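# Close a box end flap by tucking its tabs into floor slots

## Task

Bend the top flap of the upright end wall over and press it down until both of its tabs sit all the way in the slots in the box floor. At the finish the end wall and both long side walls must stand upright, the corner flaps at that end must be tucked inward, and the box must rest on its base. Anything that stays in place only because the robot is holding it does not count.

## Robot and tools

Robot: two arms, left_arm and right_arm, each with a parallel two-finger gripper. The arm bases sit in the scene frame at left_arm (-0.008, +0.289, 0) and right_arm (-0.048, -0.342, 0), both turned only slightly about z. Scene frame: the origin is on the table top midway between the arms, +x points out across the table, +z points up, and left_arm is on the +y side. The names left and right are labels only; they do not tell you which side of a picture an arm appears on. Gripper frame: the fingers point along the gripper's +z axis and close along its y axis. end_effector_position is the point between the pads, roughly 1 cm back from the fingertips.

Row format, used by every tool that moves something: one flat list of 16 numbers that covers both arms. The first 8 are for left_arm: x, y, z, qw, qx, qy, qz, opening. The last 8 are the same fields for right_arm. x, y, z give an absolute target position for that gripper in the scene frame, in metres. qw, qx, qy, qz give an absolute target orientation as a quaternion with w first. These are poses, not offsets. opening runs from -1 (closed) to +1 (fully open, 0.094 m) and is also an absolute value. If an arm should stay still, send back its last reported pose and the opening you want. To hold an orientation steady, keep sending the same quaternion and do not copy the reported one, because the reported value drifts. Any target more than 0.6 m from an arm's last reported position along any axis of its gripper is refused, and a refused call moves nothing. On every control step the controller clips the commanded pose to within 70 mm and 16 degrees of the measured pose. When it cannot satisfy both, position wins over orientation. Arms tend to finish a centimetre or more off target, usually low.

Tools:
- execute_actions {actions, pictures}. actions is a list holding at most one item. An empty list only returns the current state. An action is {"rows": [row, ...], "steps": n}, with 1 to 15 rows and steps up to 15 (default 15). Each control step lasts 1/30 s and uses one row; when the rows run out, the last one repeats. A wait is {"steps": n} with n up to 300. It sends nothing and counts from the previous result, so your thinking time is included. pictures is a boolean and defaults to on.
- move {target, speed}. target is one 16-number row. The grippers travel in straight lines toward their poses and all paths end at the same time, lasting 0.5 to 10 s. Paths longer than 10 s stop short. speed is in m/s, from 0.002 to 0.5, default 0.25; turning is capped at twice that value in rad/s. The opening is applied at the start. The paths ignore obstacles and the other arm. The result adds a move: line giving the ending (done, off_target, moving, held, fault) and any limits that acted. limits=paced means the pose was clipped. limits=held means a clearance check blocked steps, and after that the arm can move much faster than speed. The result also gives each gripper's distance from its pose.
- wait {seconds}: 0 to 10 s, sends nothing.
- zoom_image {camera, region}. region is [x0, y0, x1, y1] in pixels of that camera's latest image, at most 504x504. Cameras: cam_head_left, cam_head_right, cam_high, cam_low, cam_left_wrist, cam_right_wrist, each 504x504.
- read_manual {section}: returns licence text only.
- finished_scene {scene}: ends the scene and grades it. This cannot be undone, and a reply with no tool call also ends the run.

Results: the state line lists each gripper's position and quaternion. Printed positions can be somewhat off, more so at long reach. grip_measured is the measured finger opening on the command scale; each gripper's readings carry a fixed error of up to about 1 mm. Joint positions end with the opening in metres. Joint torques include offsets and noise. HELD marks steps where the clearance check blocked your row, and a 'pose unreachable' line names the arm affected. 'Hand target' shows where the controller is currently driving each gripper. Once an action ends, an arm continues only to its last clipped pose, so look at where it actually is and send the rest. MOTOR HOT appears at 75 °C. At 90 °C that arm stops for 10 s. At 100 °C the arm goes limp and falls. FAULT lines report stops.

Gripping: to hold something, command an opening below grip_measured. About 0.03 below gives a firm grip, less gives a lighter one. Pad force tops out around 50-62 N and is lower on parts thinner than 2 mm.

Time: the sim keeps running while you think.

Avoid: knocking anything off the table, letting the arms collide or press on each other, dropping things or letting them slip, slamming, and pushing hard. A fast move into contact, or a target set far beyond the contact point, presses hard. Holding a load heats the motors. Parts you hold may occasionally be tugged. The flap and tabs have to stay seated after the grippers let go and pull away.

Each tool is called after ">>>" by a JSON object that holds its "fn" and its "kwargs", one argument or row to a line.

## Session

>>> {"fn": "execute_actions", "kwargs": {
  "actions": []
}}

Scene clock: 0.00 s of 4500.00 s.
left_arm: end_effector_position=(+0.3772, +0.2743, +0.4091) grip_measured=-0.400 end_effector_quat_wxyz=(+0.710, +0.016, +0.704, -0.016) | right_arm: end_effector_position=(+0.3363, -0.3297, +0.4109) grip_measured=+1.000 end_effector_quat_wxyz=(+0.709, -0.017, +0.705, +0.005)
Joint positions: left_arm=[-0.008  1.063  1.054  0.017  0.006  0.     0.028] | right_arm=[-0.009  1.06   1.062  0.005 -0.002 -0.016  0.094]
Joint velocities: left_arm=[-0.017 -0.007 -0.012  0.007  0.007 -0.037  0.001] | right_arm=[-0.002  0.007 -0.002 -0.022 -0.037 -0.037  0.   ]
Joint torques (N m, as the arm reports them, + toward a larger angle): no reading
Hand target (left_arm): +0.375, +0.274, +0.411; +0.710, +0.015, +0.704, -0.016
Hand target (right_arm): +0.334, -0.330, +0.415; +0.712, -0.016, +0.702, +0.006

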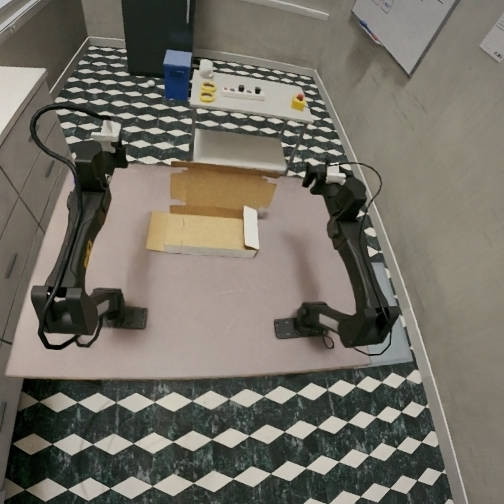

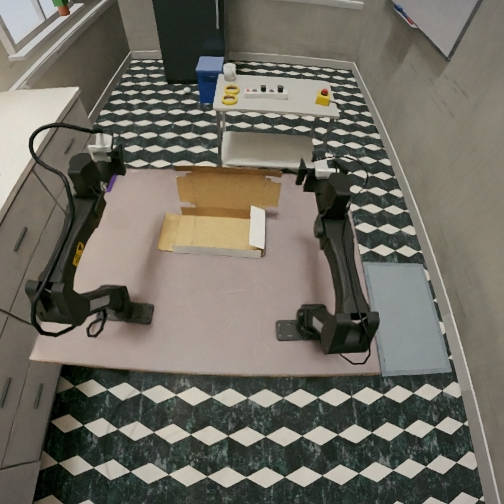

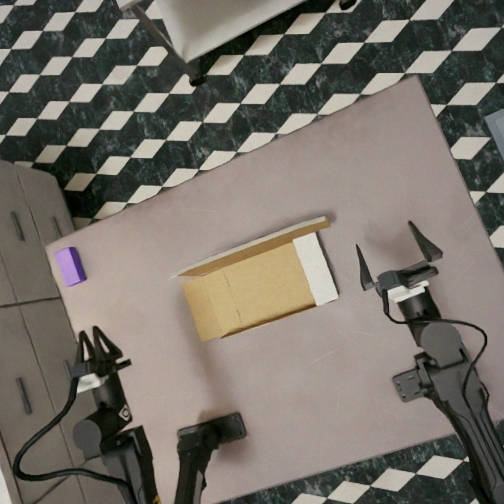

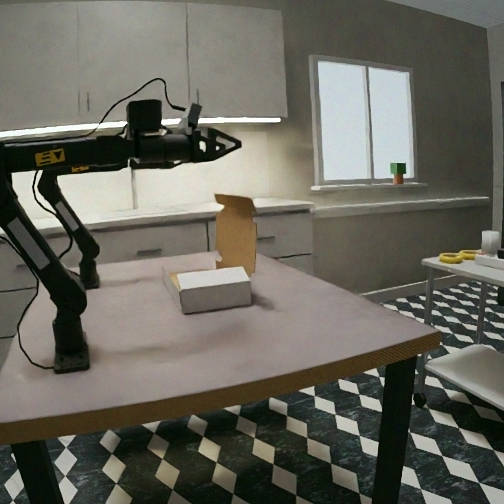

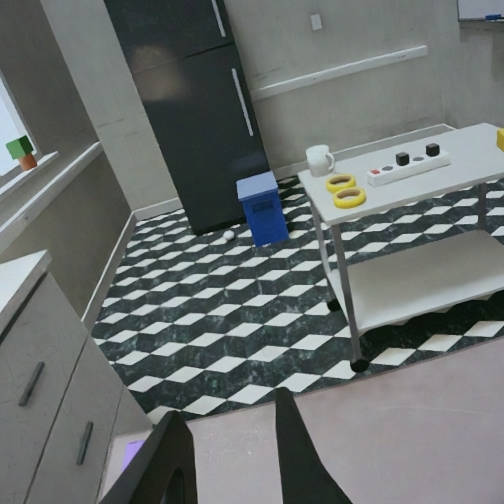

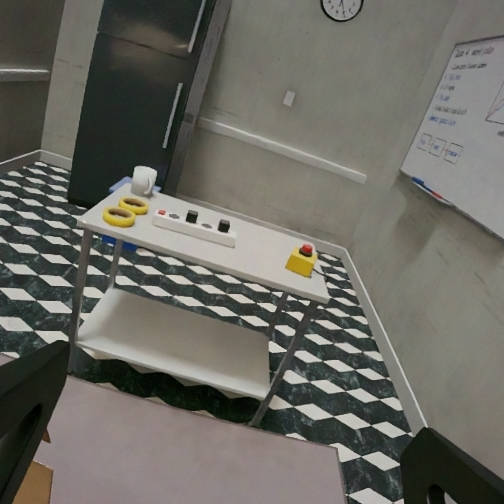

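>>> {"fn": "move", "kwargs": {
  "target": [0.3,0.2,0.2,0.174,0,0.985,0,-1,0.325,-0.215,0.14,0.174,0,0.985,0,1],
  "speed": 0.35
}}

Scene clock: 9.50 s of 4500.00 s.
left_arm: end_effector_position=(+0.3011, +0.2030, +0.1885) grip_measured=-0.998 end_effector_quat_wxyz=(+0.171, -0.002, +0.985, +0.004) | right_arm: end_effector_position=(+0.3260, -0.2193, +0.1280) grip_measured=+1.000 end_effector_quat_wxyz=(+0.169, -0.006, +0.986, +0.000)
Joint positions: left_arm=[-0.312  1.471  1.397 -1.175 -0.121 -0.325  0.   ] | right_arm=[ 0.33   1.739  1.435 -0.948  0.117  0.337  0.094]
Joint velocities: left_arm=[ 0.007 -0.007  0.002  0.066  0.051 -0.037  0.   ] | right_arm=[ 0.012 -0.007  0.007 -0.007  0.066 -0.037  0.   ]
Joint torques (N m, as the arm reports them, + toward a larger angle): left_arm=[-0.61 -5.51 10.51  0.74  0.02 -0.04] | right_arm=[ 0.84 -9.17 11.32  0.53 -0.03  0.05]
Hand target (left_arm): +0.301, +0.199, +0.197; +0.173, -0.003, +0.985, -0.004
Hand target (right_arm): +0.327, -0.213, +0.137; +0.173, -0.006, +0.985, +0.008
Off the commanded pose (left_arm): 0.012 m, 1 deg.
Off the commanded pose (right_arm): 0.013 m, 1 deg.
After step 90, 4.13 s passed at rest.
move: off_target (left_arm, right_arm)

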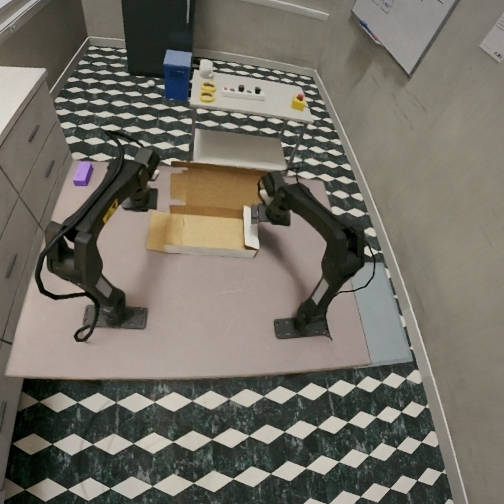

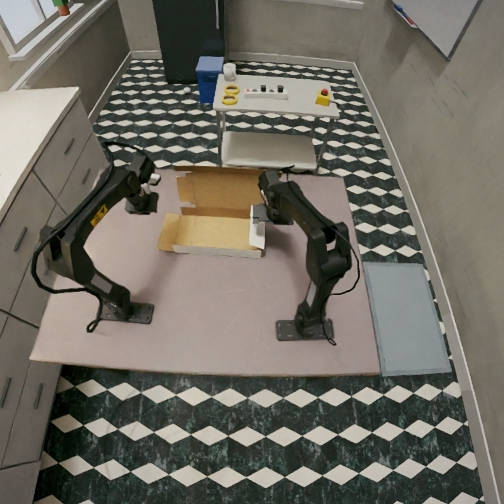

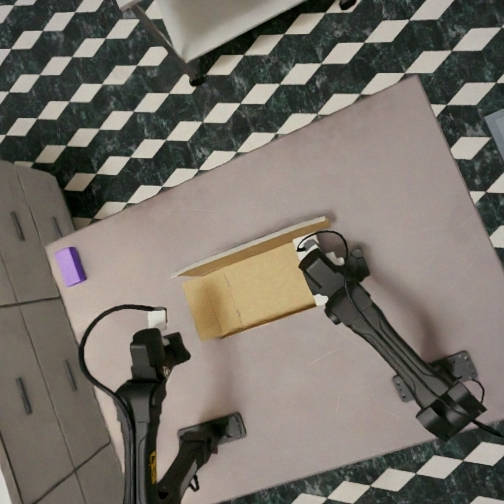

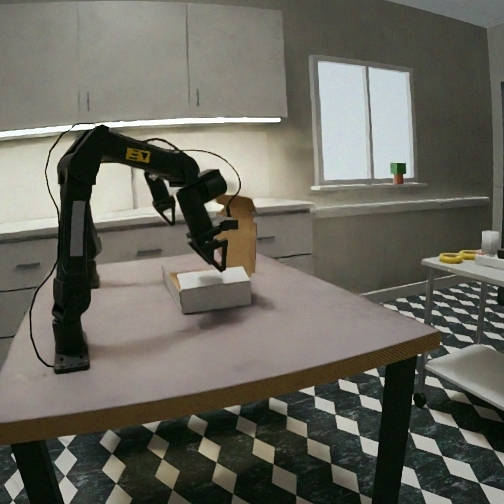

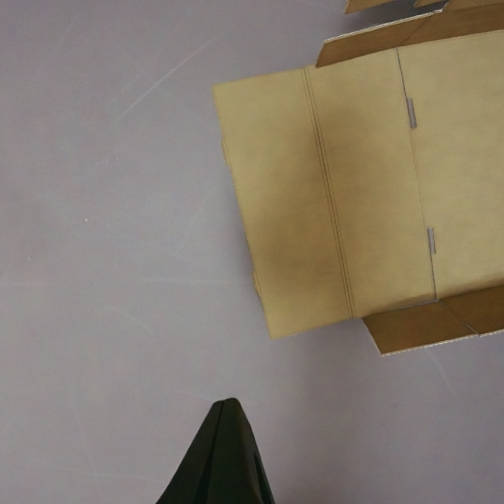

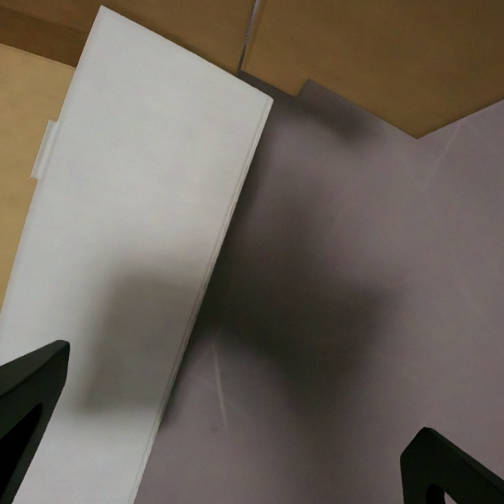

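>>> {"fn": "move", "kwargs": {
  "target": [0.33,0.02,0.1,0.174,0,0.985,0,-1,0.34,-0.215,0.085,0.174,0,0.985,0,1],
  "speed": 0.25
}}

>>> {"fn": "move", "kwargs": {
  "target": [0.335,0.02,-0.005,0.174,0,0.985,0,-1,0.345,-0.215,0.07,0.174,0,0.985,0,1],
  "speed": 0.1
}}

>>> {"fn": "move", "kwargs": {
  "target": [0.335,0.02,-0.01,0.174,0,0.985,0,-1,0.352,-0.222,0.025,0.174,0,0.985,0,1],
  "speed": 0.04
}}

Scene clock: 17.63 s of 4500.00 s.
left_arm: end_effector_position=(+0.3162, +0.0226, +0.0891) grip_measured=-0.998 end_effector_quat_wxyz=(+0.152, +0.009, +0.988, +0.005) | right_arm: end_effector_position=(+0.3425, -0.2128, +0.0968) grip_measured=+1.000 end_effector_quat_wxyz=(+0.184, -0.004, +0.983, +0.007)
Joint positions: left_arm=[-0.753  1.945  1.558 -0.969 -0.219 -0.741  0.   ] | right_arm=[ 0.33   1.792  1.363 -0.789  0.116  0.339  0.094]
Joint velocities: left_arm=[-0.007 -0.007  0.002  0.022 -0.037  0.051 -0.   ] | right_arm=[-0.002 -0.002 -0.017  0.081 -0.051  0.022  0.   ]
Joint torques (N m, as the arm reports them, + toward a larger angle): left_arm=[ -0.02 -10.26   9.94   0.83  -0.4   -0.07] | right_arm=[ 0.03 -8.2   6.57  0.86  0.15  0.06]
Hand target (left_arm): +0.326, +0.018, +0.098; +0.172, -0.000, +0.985, -0.001
Hand target (right_arm): +0.340, -0.215, +0.085; +0.174, -0.000, +0.985, -0.000
Off the commanded pose (left_arm): 0.018 m, 3 deg.
Off the commanded pose (right_arm): 0.012 m, 2 deg.
After step 90, 3.73 s passed at rest.
move: off_target (left_arm, right_arm)

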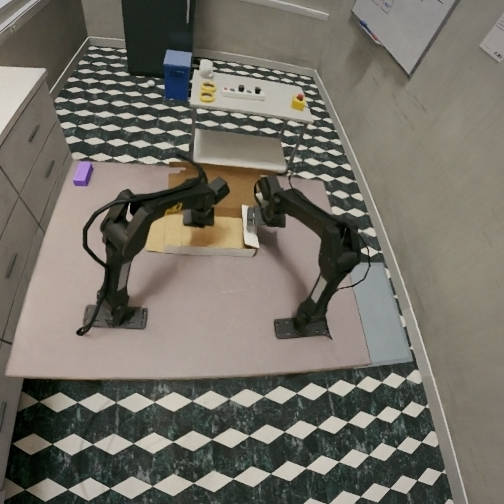

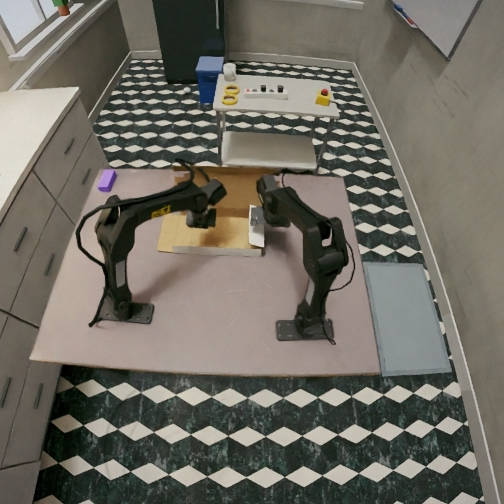

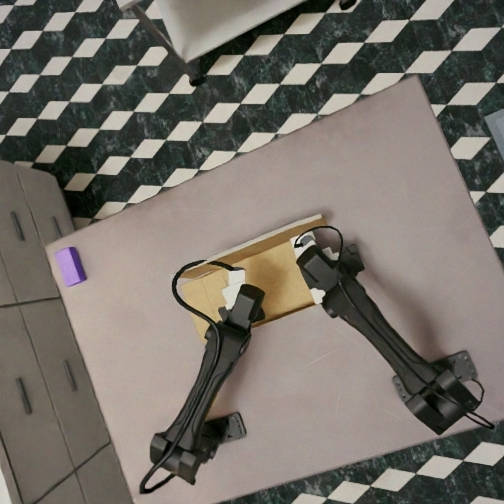

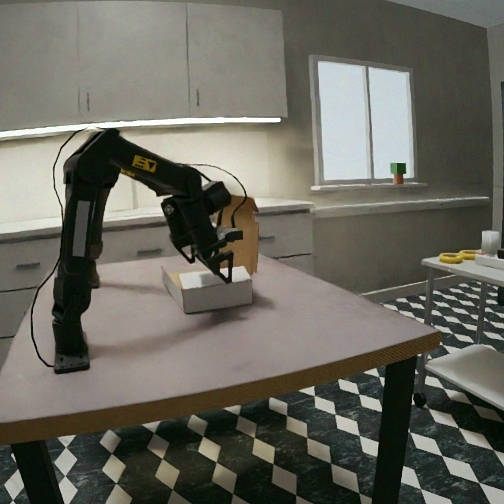

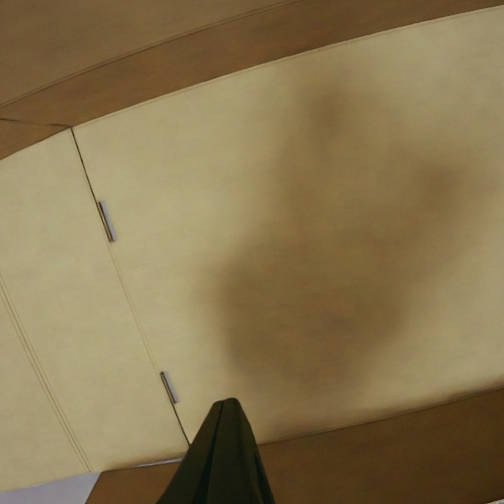

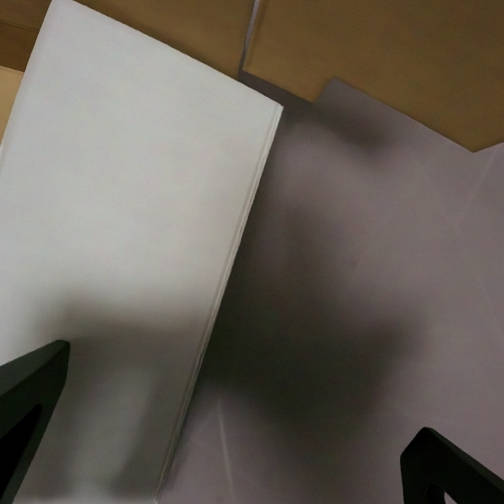

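Scene clock: 19.13 s of 4500.00 s.
left_arm: end_effector_position=(+0.3359, +0.0124, +0.0122) grip_measured=-0.998 end_effector_quat_wxyz=(+0.180, -0.001, +0.984, -0.013) | right_arm: end_effector_position=(+0.3528, -0.2086, +0.0890) grip_measured=+1.000 end_effector_quat_wxyz=(+0.198, -0.004, +0.980, +0.013)
Joint positions: left_arm=[-0.742  2.056  1.382 -0.616 -0.23  -0.74   0.   ] | right_arm=[ 0.33   1.815  1.349 -0.721  0.116  0.339  0.094]
Joint velocities: left_arm=[-0.002  0.007  0.002  0.007 -0.022  0.022 -0.   ] | right_arm=[ 0.002 -0.002 -0.002 -0.037  0.037  0.022  0.   ]
Joint torques (N m, as the arm reports them, + toward a larger angle): left_arm=[ 0.63 -9.22  3.93  1.05 -0.29  0.12] | right_arm=[-0.41 -7.88  5.85  0.73  0.13  0.02]
Hand target (left_arm): +0.334, +0.021, -0.005; +0.174, +0.000, +0.985, +0.000
Hand target (right_arm): +0.345, -0.215, +0.070; +0.174, -0.000, +0.985, +0.000
Off the commanded pose (left_arm): 0.019 m, 2 deg.
Off the commanded pose (right_arm): 0.021 m, 3 deg.
move: off_target (left_arm, right_arm)

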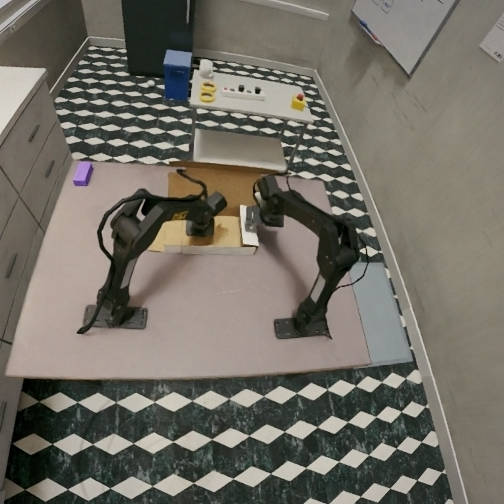

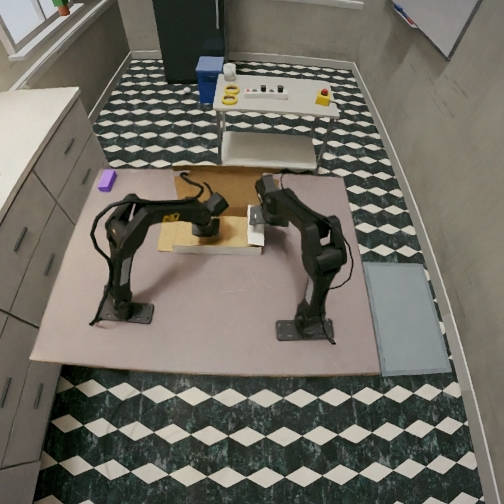

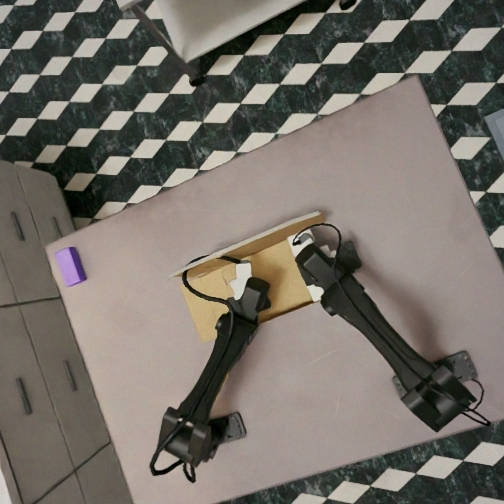

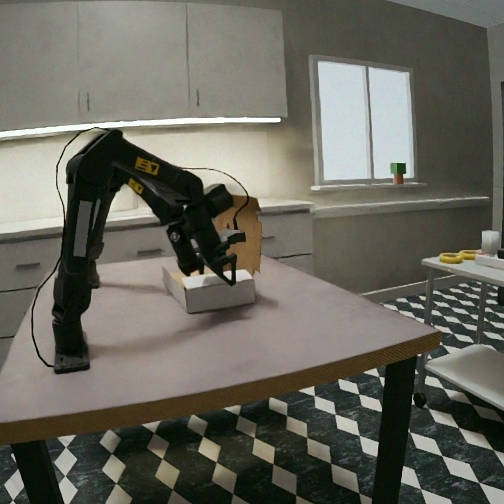

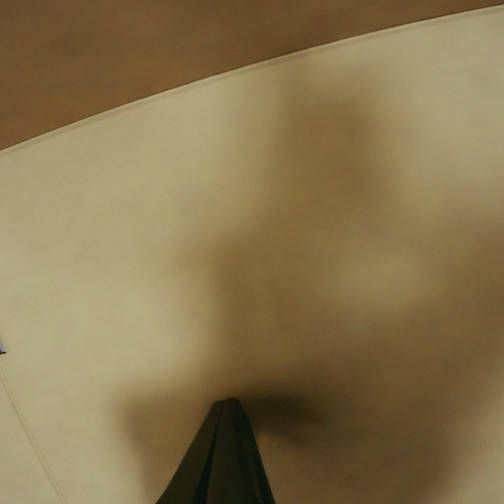

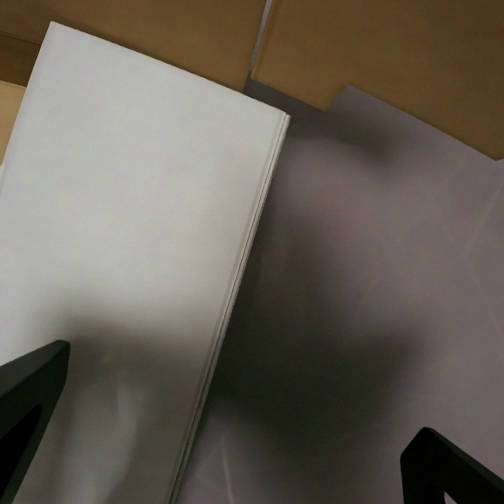

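Scene clock: 21.13 s of 4500.00 s.
left_arm: end_effector_position=(+0.3392, +0.0102, +0.0117) grip_measured=-0.998 end_effector_quat_wxyz=(+0.188, -0.002, +0.982, -0.018) | right_arm: end_effector_position=(+0.3646, -0.2077, +0.0497) grip_measured=+1.000 end_effector_quat_wxyz=(+0.208, -0.000, +0.978, +0.024)
Joint positions: left_arm=[-0.742  2.057  1.376 -0.59  -0.235 -0.74   0.   ] | right_arm=[ 0.314  1.88   1.261 -0.54   0.097  0.332  0.094]
Joint velocities: left_arm=[-0.002 -0.012  0.007 -0.051 -0.081  0.022 -0.001] | right_arm=[ 0.012  0.007 -0.007 -0.022 -0.037 -0.022  0.   ]
Joint torques (N m, as the arm reports them, + toward a larger angle): left_arm=[ 0.58 -8.65  4.08  0.98 -0.19  0.12] | right_arm=[-1.28 -7.81  5.18  0.65  0.25 -0.16]
Hand target (left_arm): +0.334, +0.020, -0.009; +0.174, -0.000, +0.985, -0.000
Hand target (right_arm): +0.351, -0.222, +0.026; +0.174, -0.000, +0.985, +0.001
Off the commanded pose (left_arm): 0.024 m, 3 deg.
Off the commanded pose (right_arm): 0.031 m, 5 deg.
move: off_target (left_arm, right_arm)

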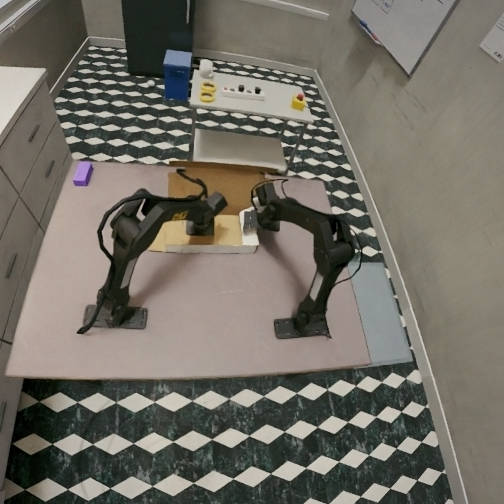

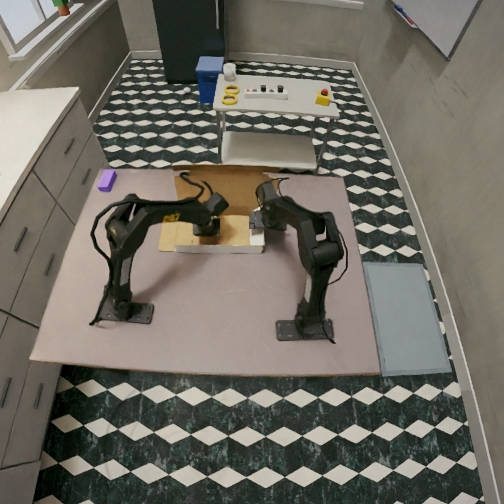

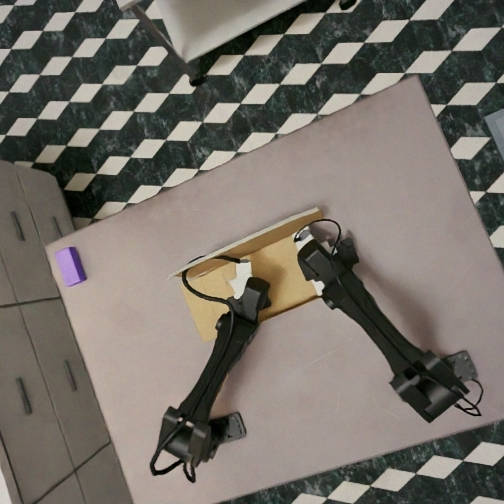

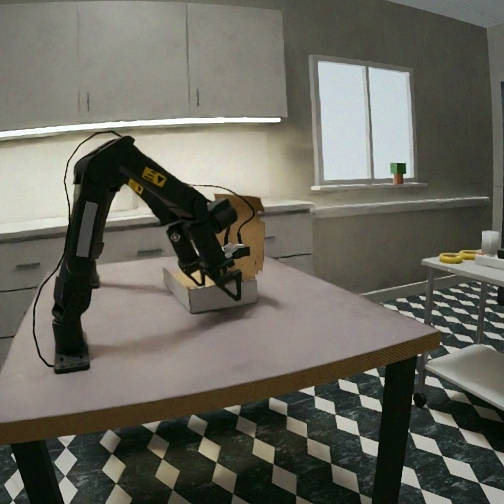

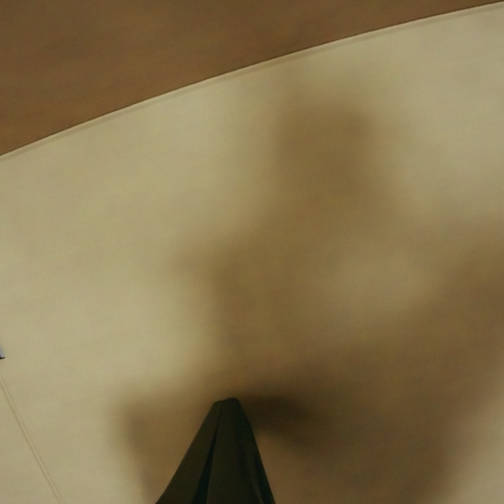

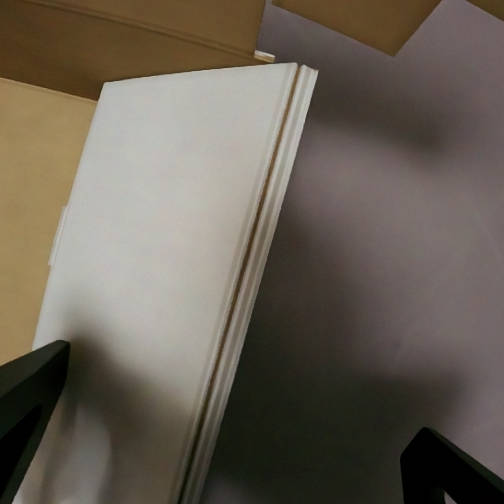

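>>> {"fn": "move", "kwargs": {
  "target": [0.335,0.02,-0.01,0.174,0,0.985,0,-1,0.348,-0.212,0.018,0.174,0,0.985,0,0.6],
  "speed": 0.03
}}

>>> {"fn": "move", "kwargs": {
  "target": [0.335,0.02,-0.01,0.174,0,0.985,0,-1,0.348,-0.203,0.018,0.174,0,0.985,0,0.1],
  "speed": 0.02
}}

Scene clock: 28.17 s of 4500.00 s.
left_arm: end_effector_position=(+0.3406, +0.0090, +0.0121) grip_measured=-0.998 end_effector_quat_wxyz=(+0.191, -0.003, +0.981, -0.020) | right_arm: end_effector_position=(+0.3658, -0.2026, +0.0456) grip_measured=+0.602 end_effector_quat_wxyz=(+0.213, +0.000, +0.977, +0.029)
Joint positions: left_arm=[-0.742  2.058  1.376 -0.581 -0.235 -0.74   0.   ] | right_arm=[ 0.323  1.888  1.249 -0.509  0.093  0.342  0.075]
Joint velocities: left_arm=[-0.002 -0.007  0.002  0.051 -0.081 -0.066  0.   ] | right_arm=[-0.002 -0.002 -0.007  0.007 -0.051  0.037 -0.001]
Joint torques (N m, as the arm reports them, + toward a larger angle): left_arm=[ 0.59 -8.55  4.03  0.98 -0.23  0.16] | right_arm=[ 0.67 -7.53  5.02  0.57  0.41  0.  ]
Hand target (left_arm): +0.334, +0.021, -0.009; +0.174, -0.000, +0.985, +0.000
Hand target (right_arm): +0.347, -0.212, +0.019; +0.174, -0.001, +0.985, +0.000
Off the commanded pose (left_arm): 0.025 m, 3 deg.
Off the commanded pose (right_arm): 0.034 m, 6 deg.
After step 90, 2.40 s passed at rest.
move: off_target (left_arm, right_arm)

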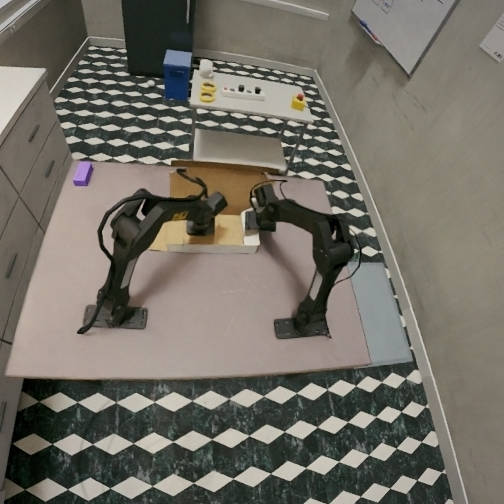

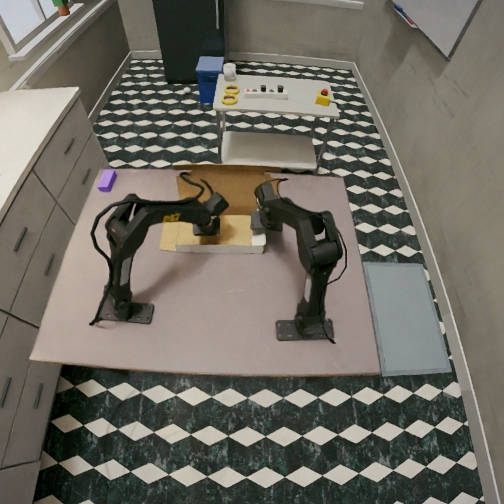

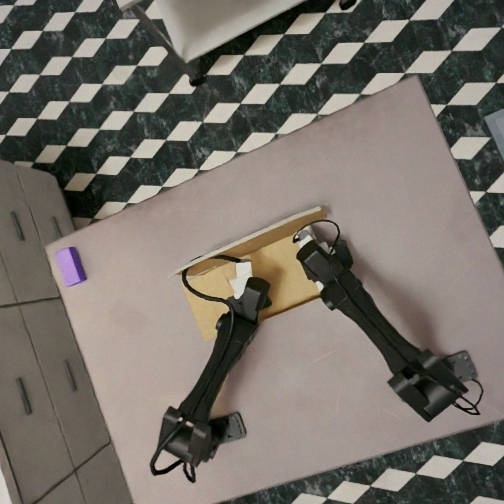

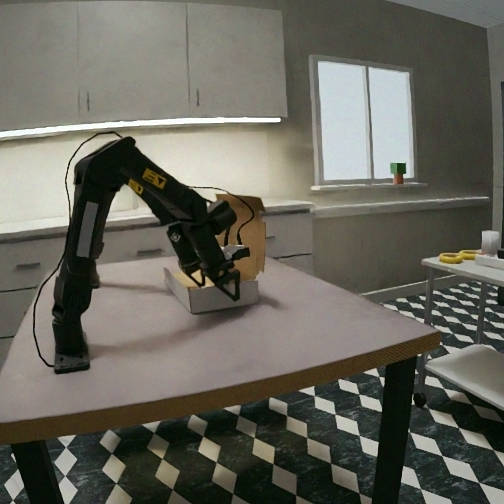

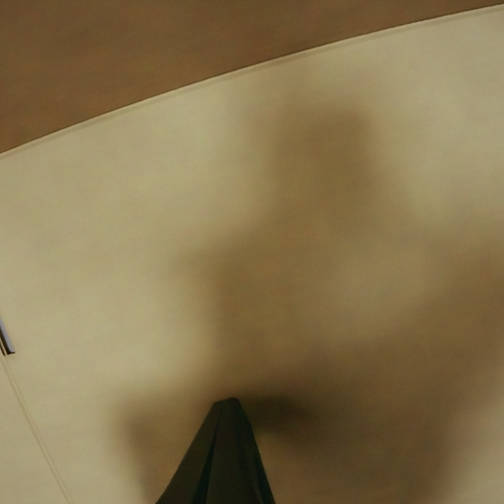

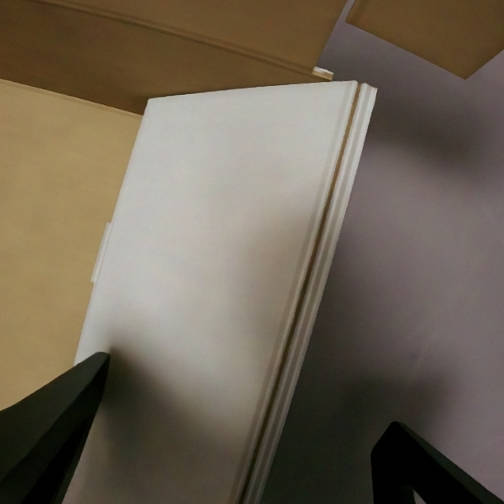

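Scene clock: 30.87 s of 4500.00 s.
left_arm: end_effector_position=(+0.3416, +0.0079, +0.0123) grip_measured=-0.998 end_effector_quat_wxyz=(+0.193, -0.003, +0.981, -0.022) | right_arm: end_effector_position=(+0.3647, -0.1952, +0.0400) grip_measured=+0.102 end_effector_quat_wxyz=(+0.212, +0.002, +0.977, +0.027)
Joint positions: left_arm=[-0.742  2.058  1.376 -0.574 -0.235 -0.74   0.   ] | right_arm=[ 0.345  1.905  1.249 -0.497  0.107  0.365  0.052]
Joint velocities: left_arm=[-0.012 -0.012 -0.032  0.007 -0.022 -0.037 -0.001] | right_arm=[-0.007 -0.002 -0.007 -0.022  0.022  0.022  0.001]
Joint torques (N m, as the arm reports them, + toward a larger angle): left_arm=[ 0.63 -8.67  4.18  0.93 -0.21  0.13] | right_arm=[ 0.72 -7.98  6.64  0.38  0.33  0.01]
Hand target (left_arm): +0.334, +0.020, -0.009; +0.174, -0.000, +0.985, -0.000
Hand target (right_arm): +0.348, -0.203, +0.019; +0.174, -0.001, +0.985, +0.001
Off the commanded pose (left_arm): 0.026 m, 3 deg.
Off the commanded pose (right_arm): 0.029 m, 5 deg.
move: off_target (left_arm, right_arm)

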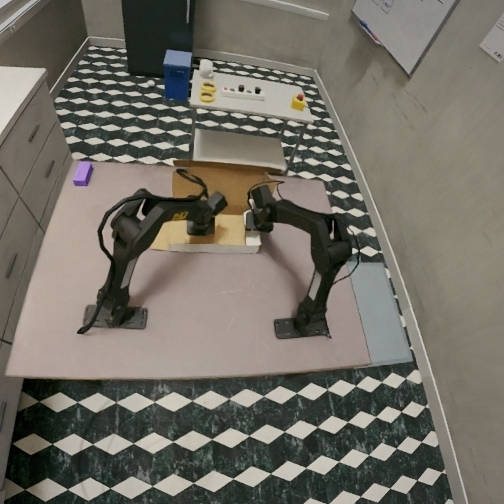

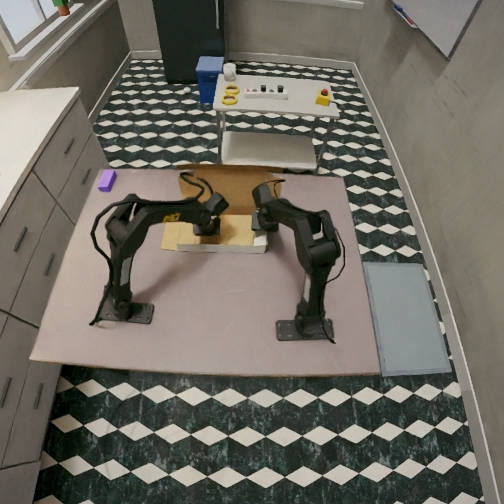

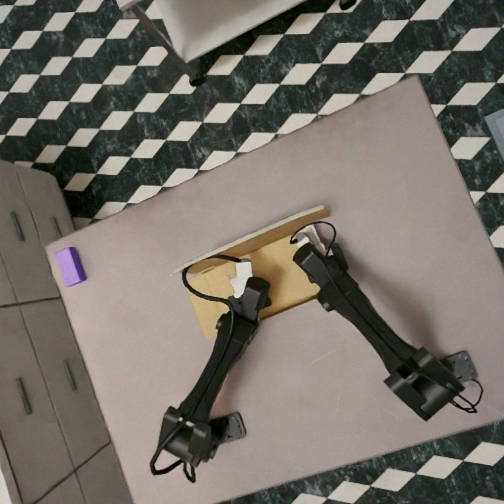

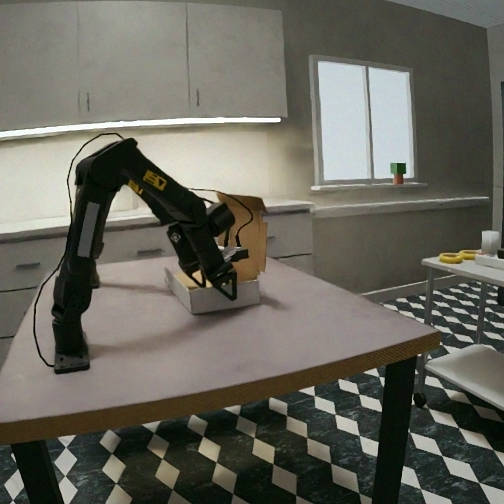

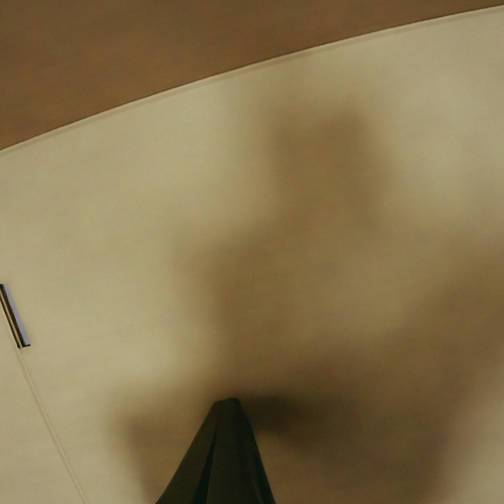

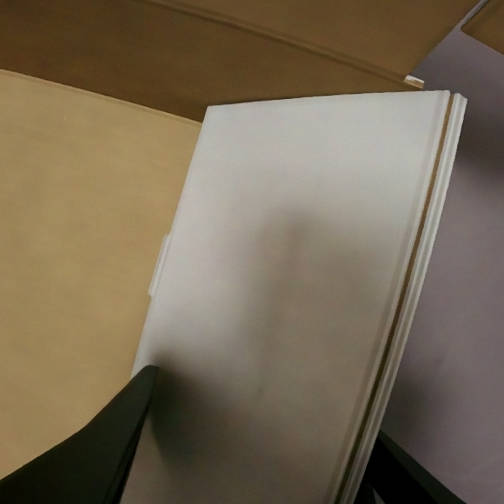

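>>> {"fn": "move", "kwargs": {
  "target": [0.335,0.02,-0.01,0.174,0,0.985,0,-1,0.348,-0.207,0.015,0.174,0,0.985,0,-0.4],
  "speed": 0.03
}}

>>> {"fn": "move", "kwargs": {
  "target": [0.335,0.02,-0.01,0.174,0,0.985,0,-1,0.348,-0.21,0.008,0.174,0,0.985,0,-0.93],
  "speed": 0.03
}}

Scene clock: 41.27 s of 4500.00 s.
left_arm: end_effector_position=(+0.3422, +0.0075, +0.0121) grip_measured=-0.998 end_effector_quat_wxyz=(+0.194, -0.003, +0.981, -0.023) | right_arm: end_effector_position=(+0.3649, -0.1955, +0.0397) grip_measured=-0.397 end_effector_quat_wxyz=(+0.212, +0.002, +0.977, +0.026)
Joint positions: left_arm=[-0.742  2.059  1.376 -0.571 -0.236 -0.74   0.   ] | right_arm=[ 0.345  1.906  1.249 -0.496  0.109  0.365  0.028]
Joint velocities: left_arm=[ 0.007 -0.012 -0.002  0.007 -0.066 -0.022 -0.001] | right_arm=[ 0.032 -0.002  0.007  0.007 -0.066 -0.007 -0.001]
Joint torques (N m, as the arm reports them, + toward a larger angle): left_arm=[ 0.69 -8.74  4.11  0.89 -0.22  0.12] | right_arm=[-0.2  -8.08  5.32  0.5   0.27 -0.08]
Hand target (left_arm): +0.334, +0.020, -0.009; +0.174, -0.000, +0.985, +0.000
Hand target (right_arm): +0.348, -0.207, +0.016; +0.173, -0.000, +0.985, +0.001
Off the commanded pose (left_arm): 0.026 m, 4 deg.
Off the commanded pose (right_arm): 0.032 m, 5 deg.
After step 90, 5.60 s passed at rest.
move: off_target (left_arm, right_arm)

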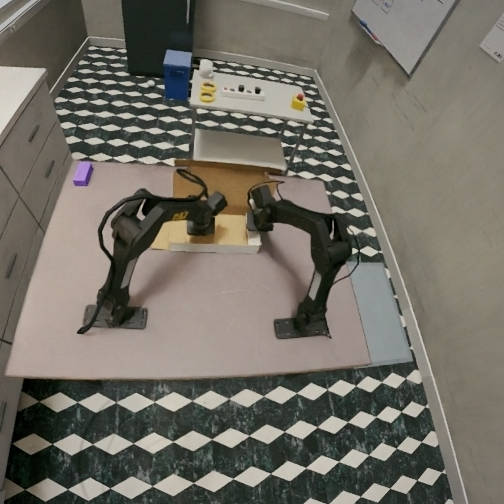

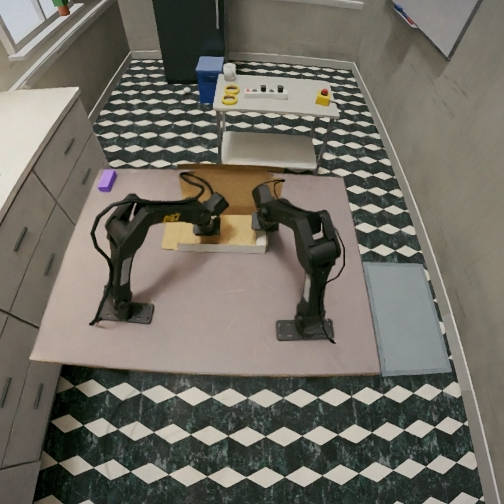

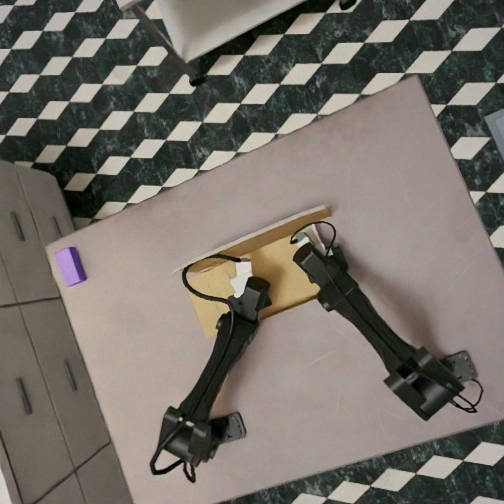

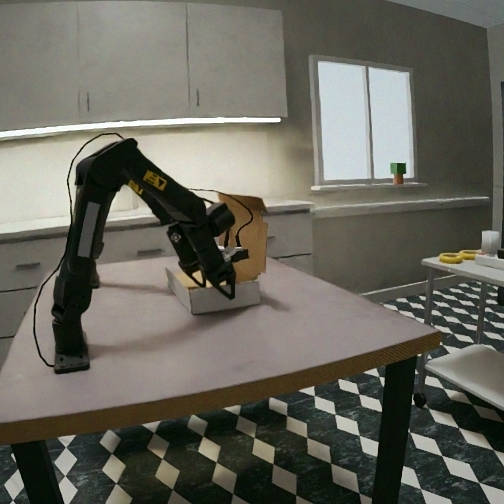

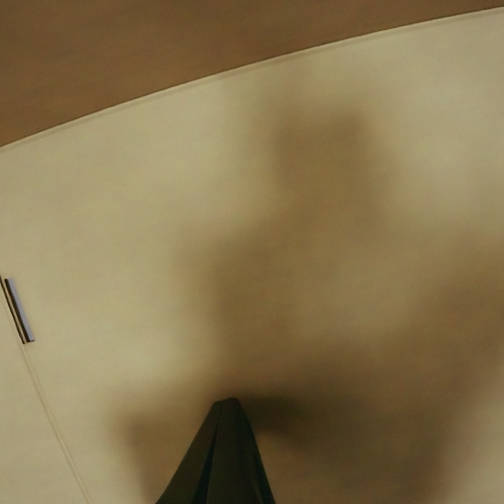

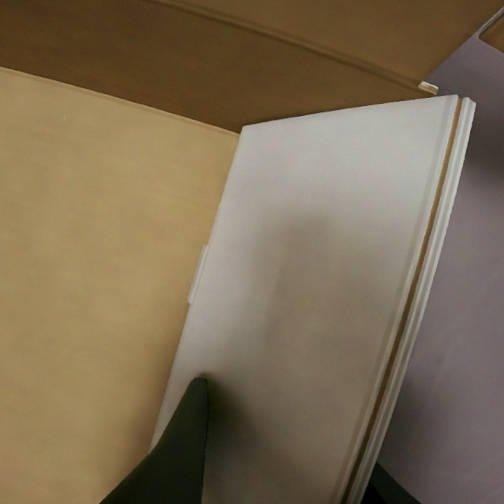

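Scene clock: 43.07 s of 4500.00 s.
left_arm: end_effector_position=(+0.3439, +0.0079, +0.0127) grip_measured=-0.998 end_effector_quat_wxyz=(+0.198, -0.004, +0.980, -0.022) | right_arm: end_effector_position=(+0.3645, -0.2009, +0.0380) grip_measured=-0.912 end_effector_quat_wxyz=(+0.213, -0.004, +0.977, +0.013)
Joint positions: left_arm=[-0.742  2.059  1.376 -0.566 -0.243 -0.74   0.   ] | right_arm=[ 0.343  1.906  1.244 -0.498  0.13   0.347  0.004]
Joint velocities: left_arm=[-0.032  0.017  0.007  0.051  0.051 -0.037 -0.001] | right_arm=[-0.007 -0.012 -0.002 -0.095  0.022  0.051  0.   ]
Joint torques (N m, as the arm reports them, + toward a larger angle): left_arm=[ 0.62 -8.87  4.19  0.85 -0.14  0.14] | right_arm=[-0.64 -7.6   3.75  0.8  -0.02  0.04]
Hand target (left_arm): +0.335, +0.020, -0.009; +0.174, -0.000, +0.985, -0.000
Hand target (right_arm): +0.347, -0.210, +0.010; +0.174, -0.000, +0.985, +0.001
Off the commanded pose (left_arm): 0.027 m, 4 deg.
Off the commanded pose (right_arm): 0.035 m, 5 deg.
move: off_target (left_arm, right_arm)

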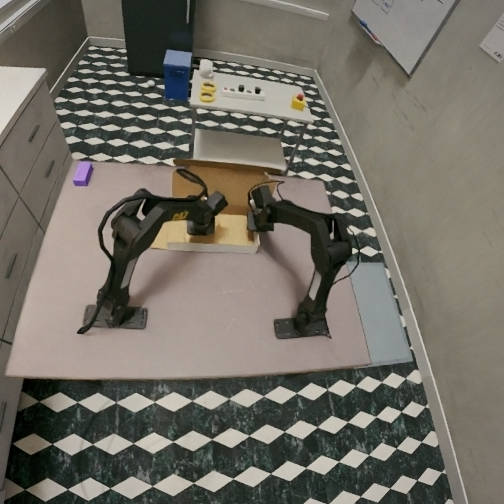

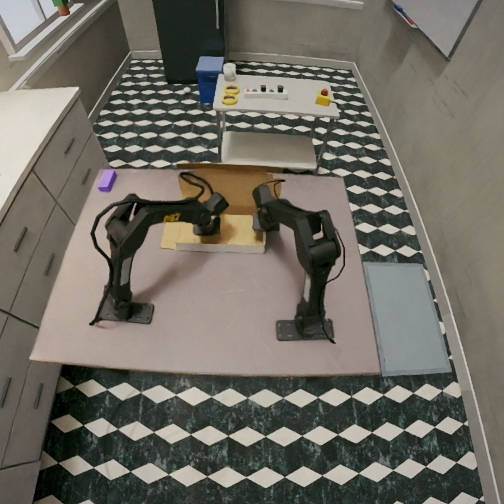

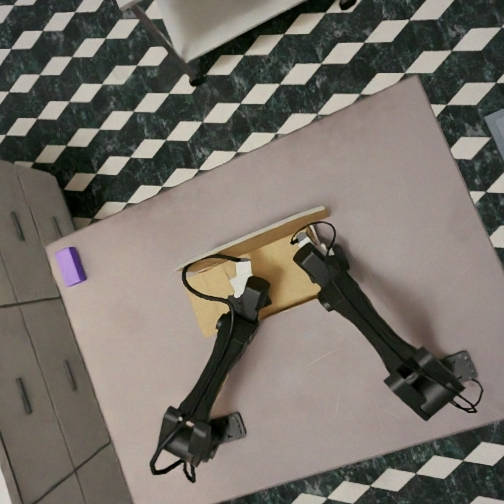

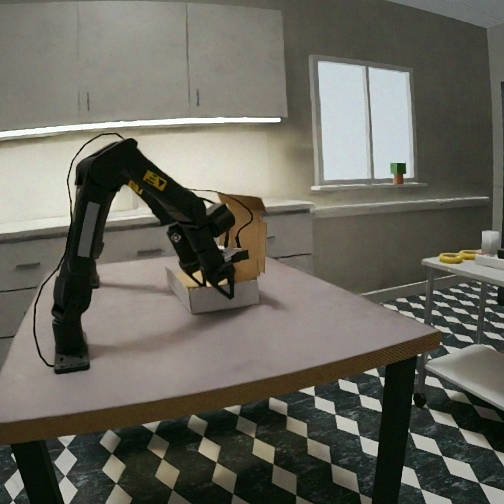

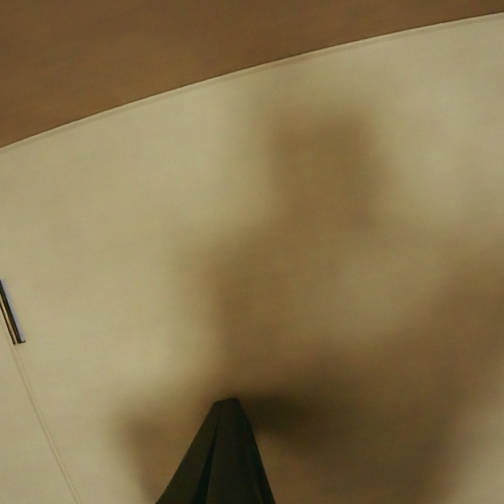

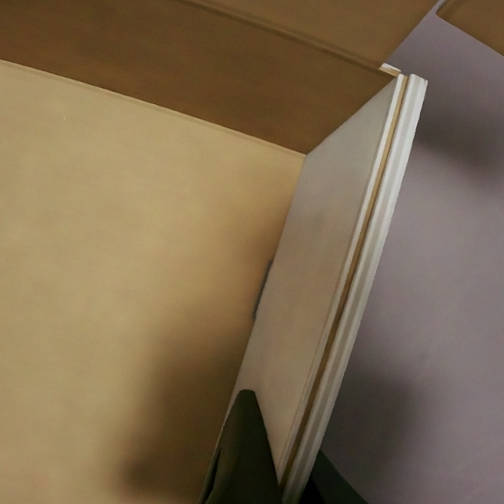

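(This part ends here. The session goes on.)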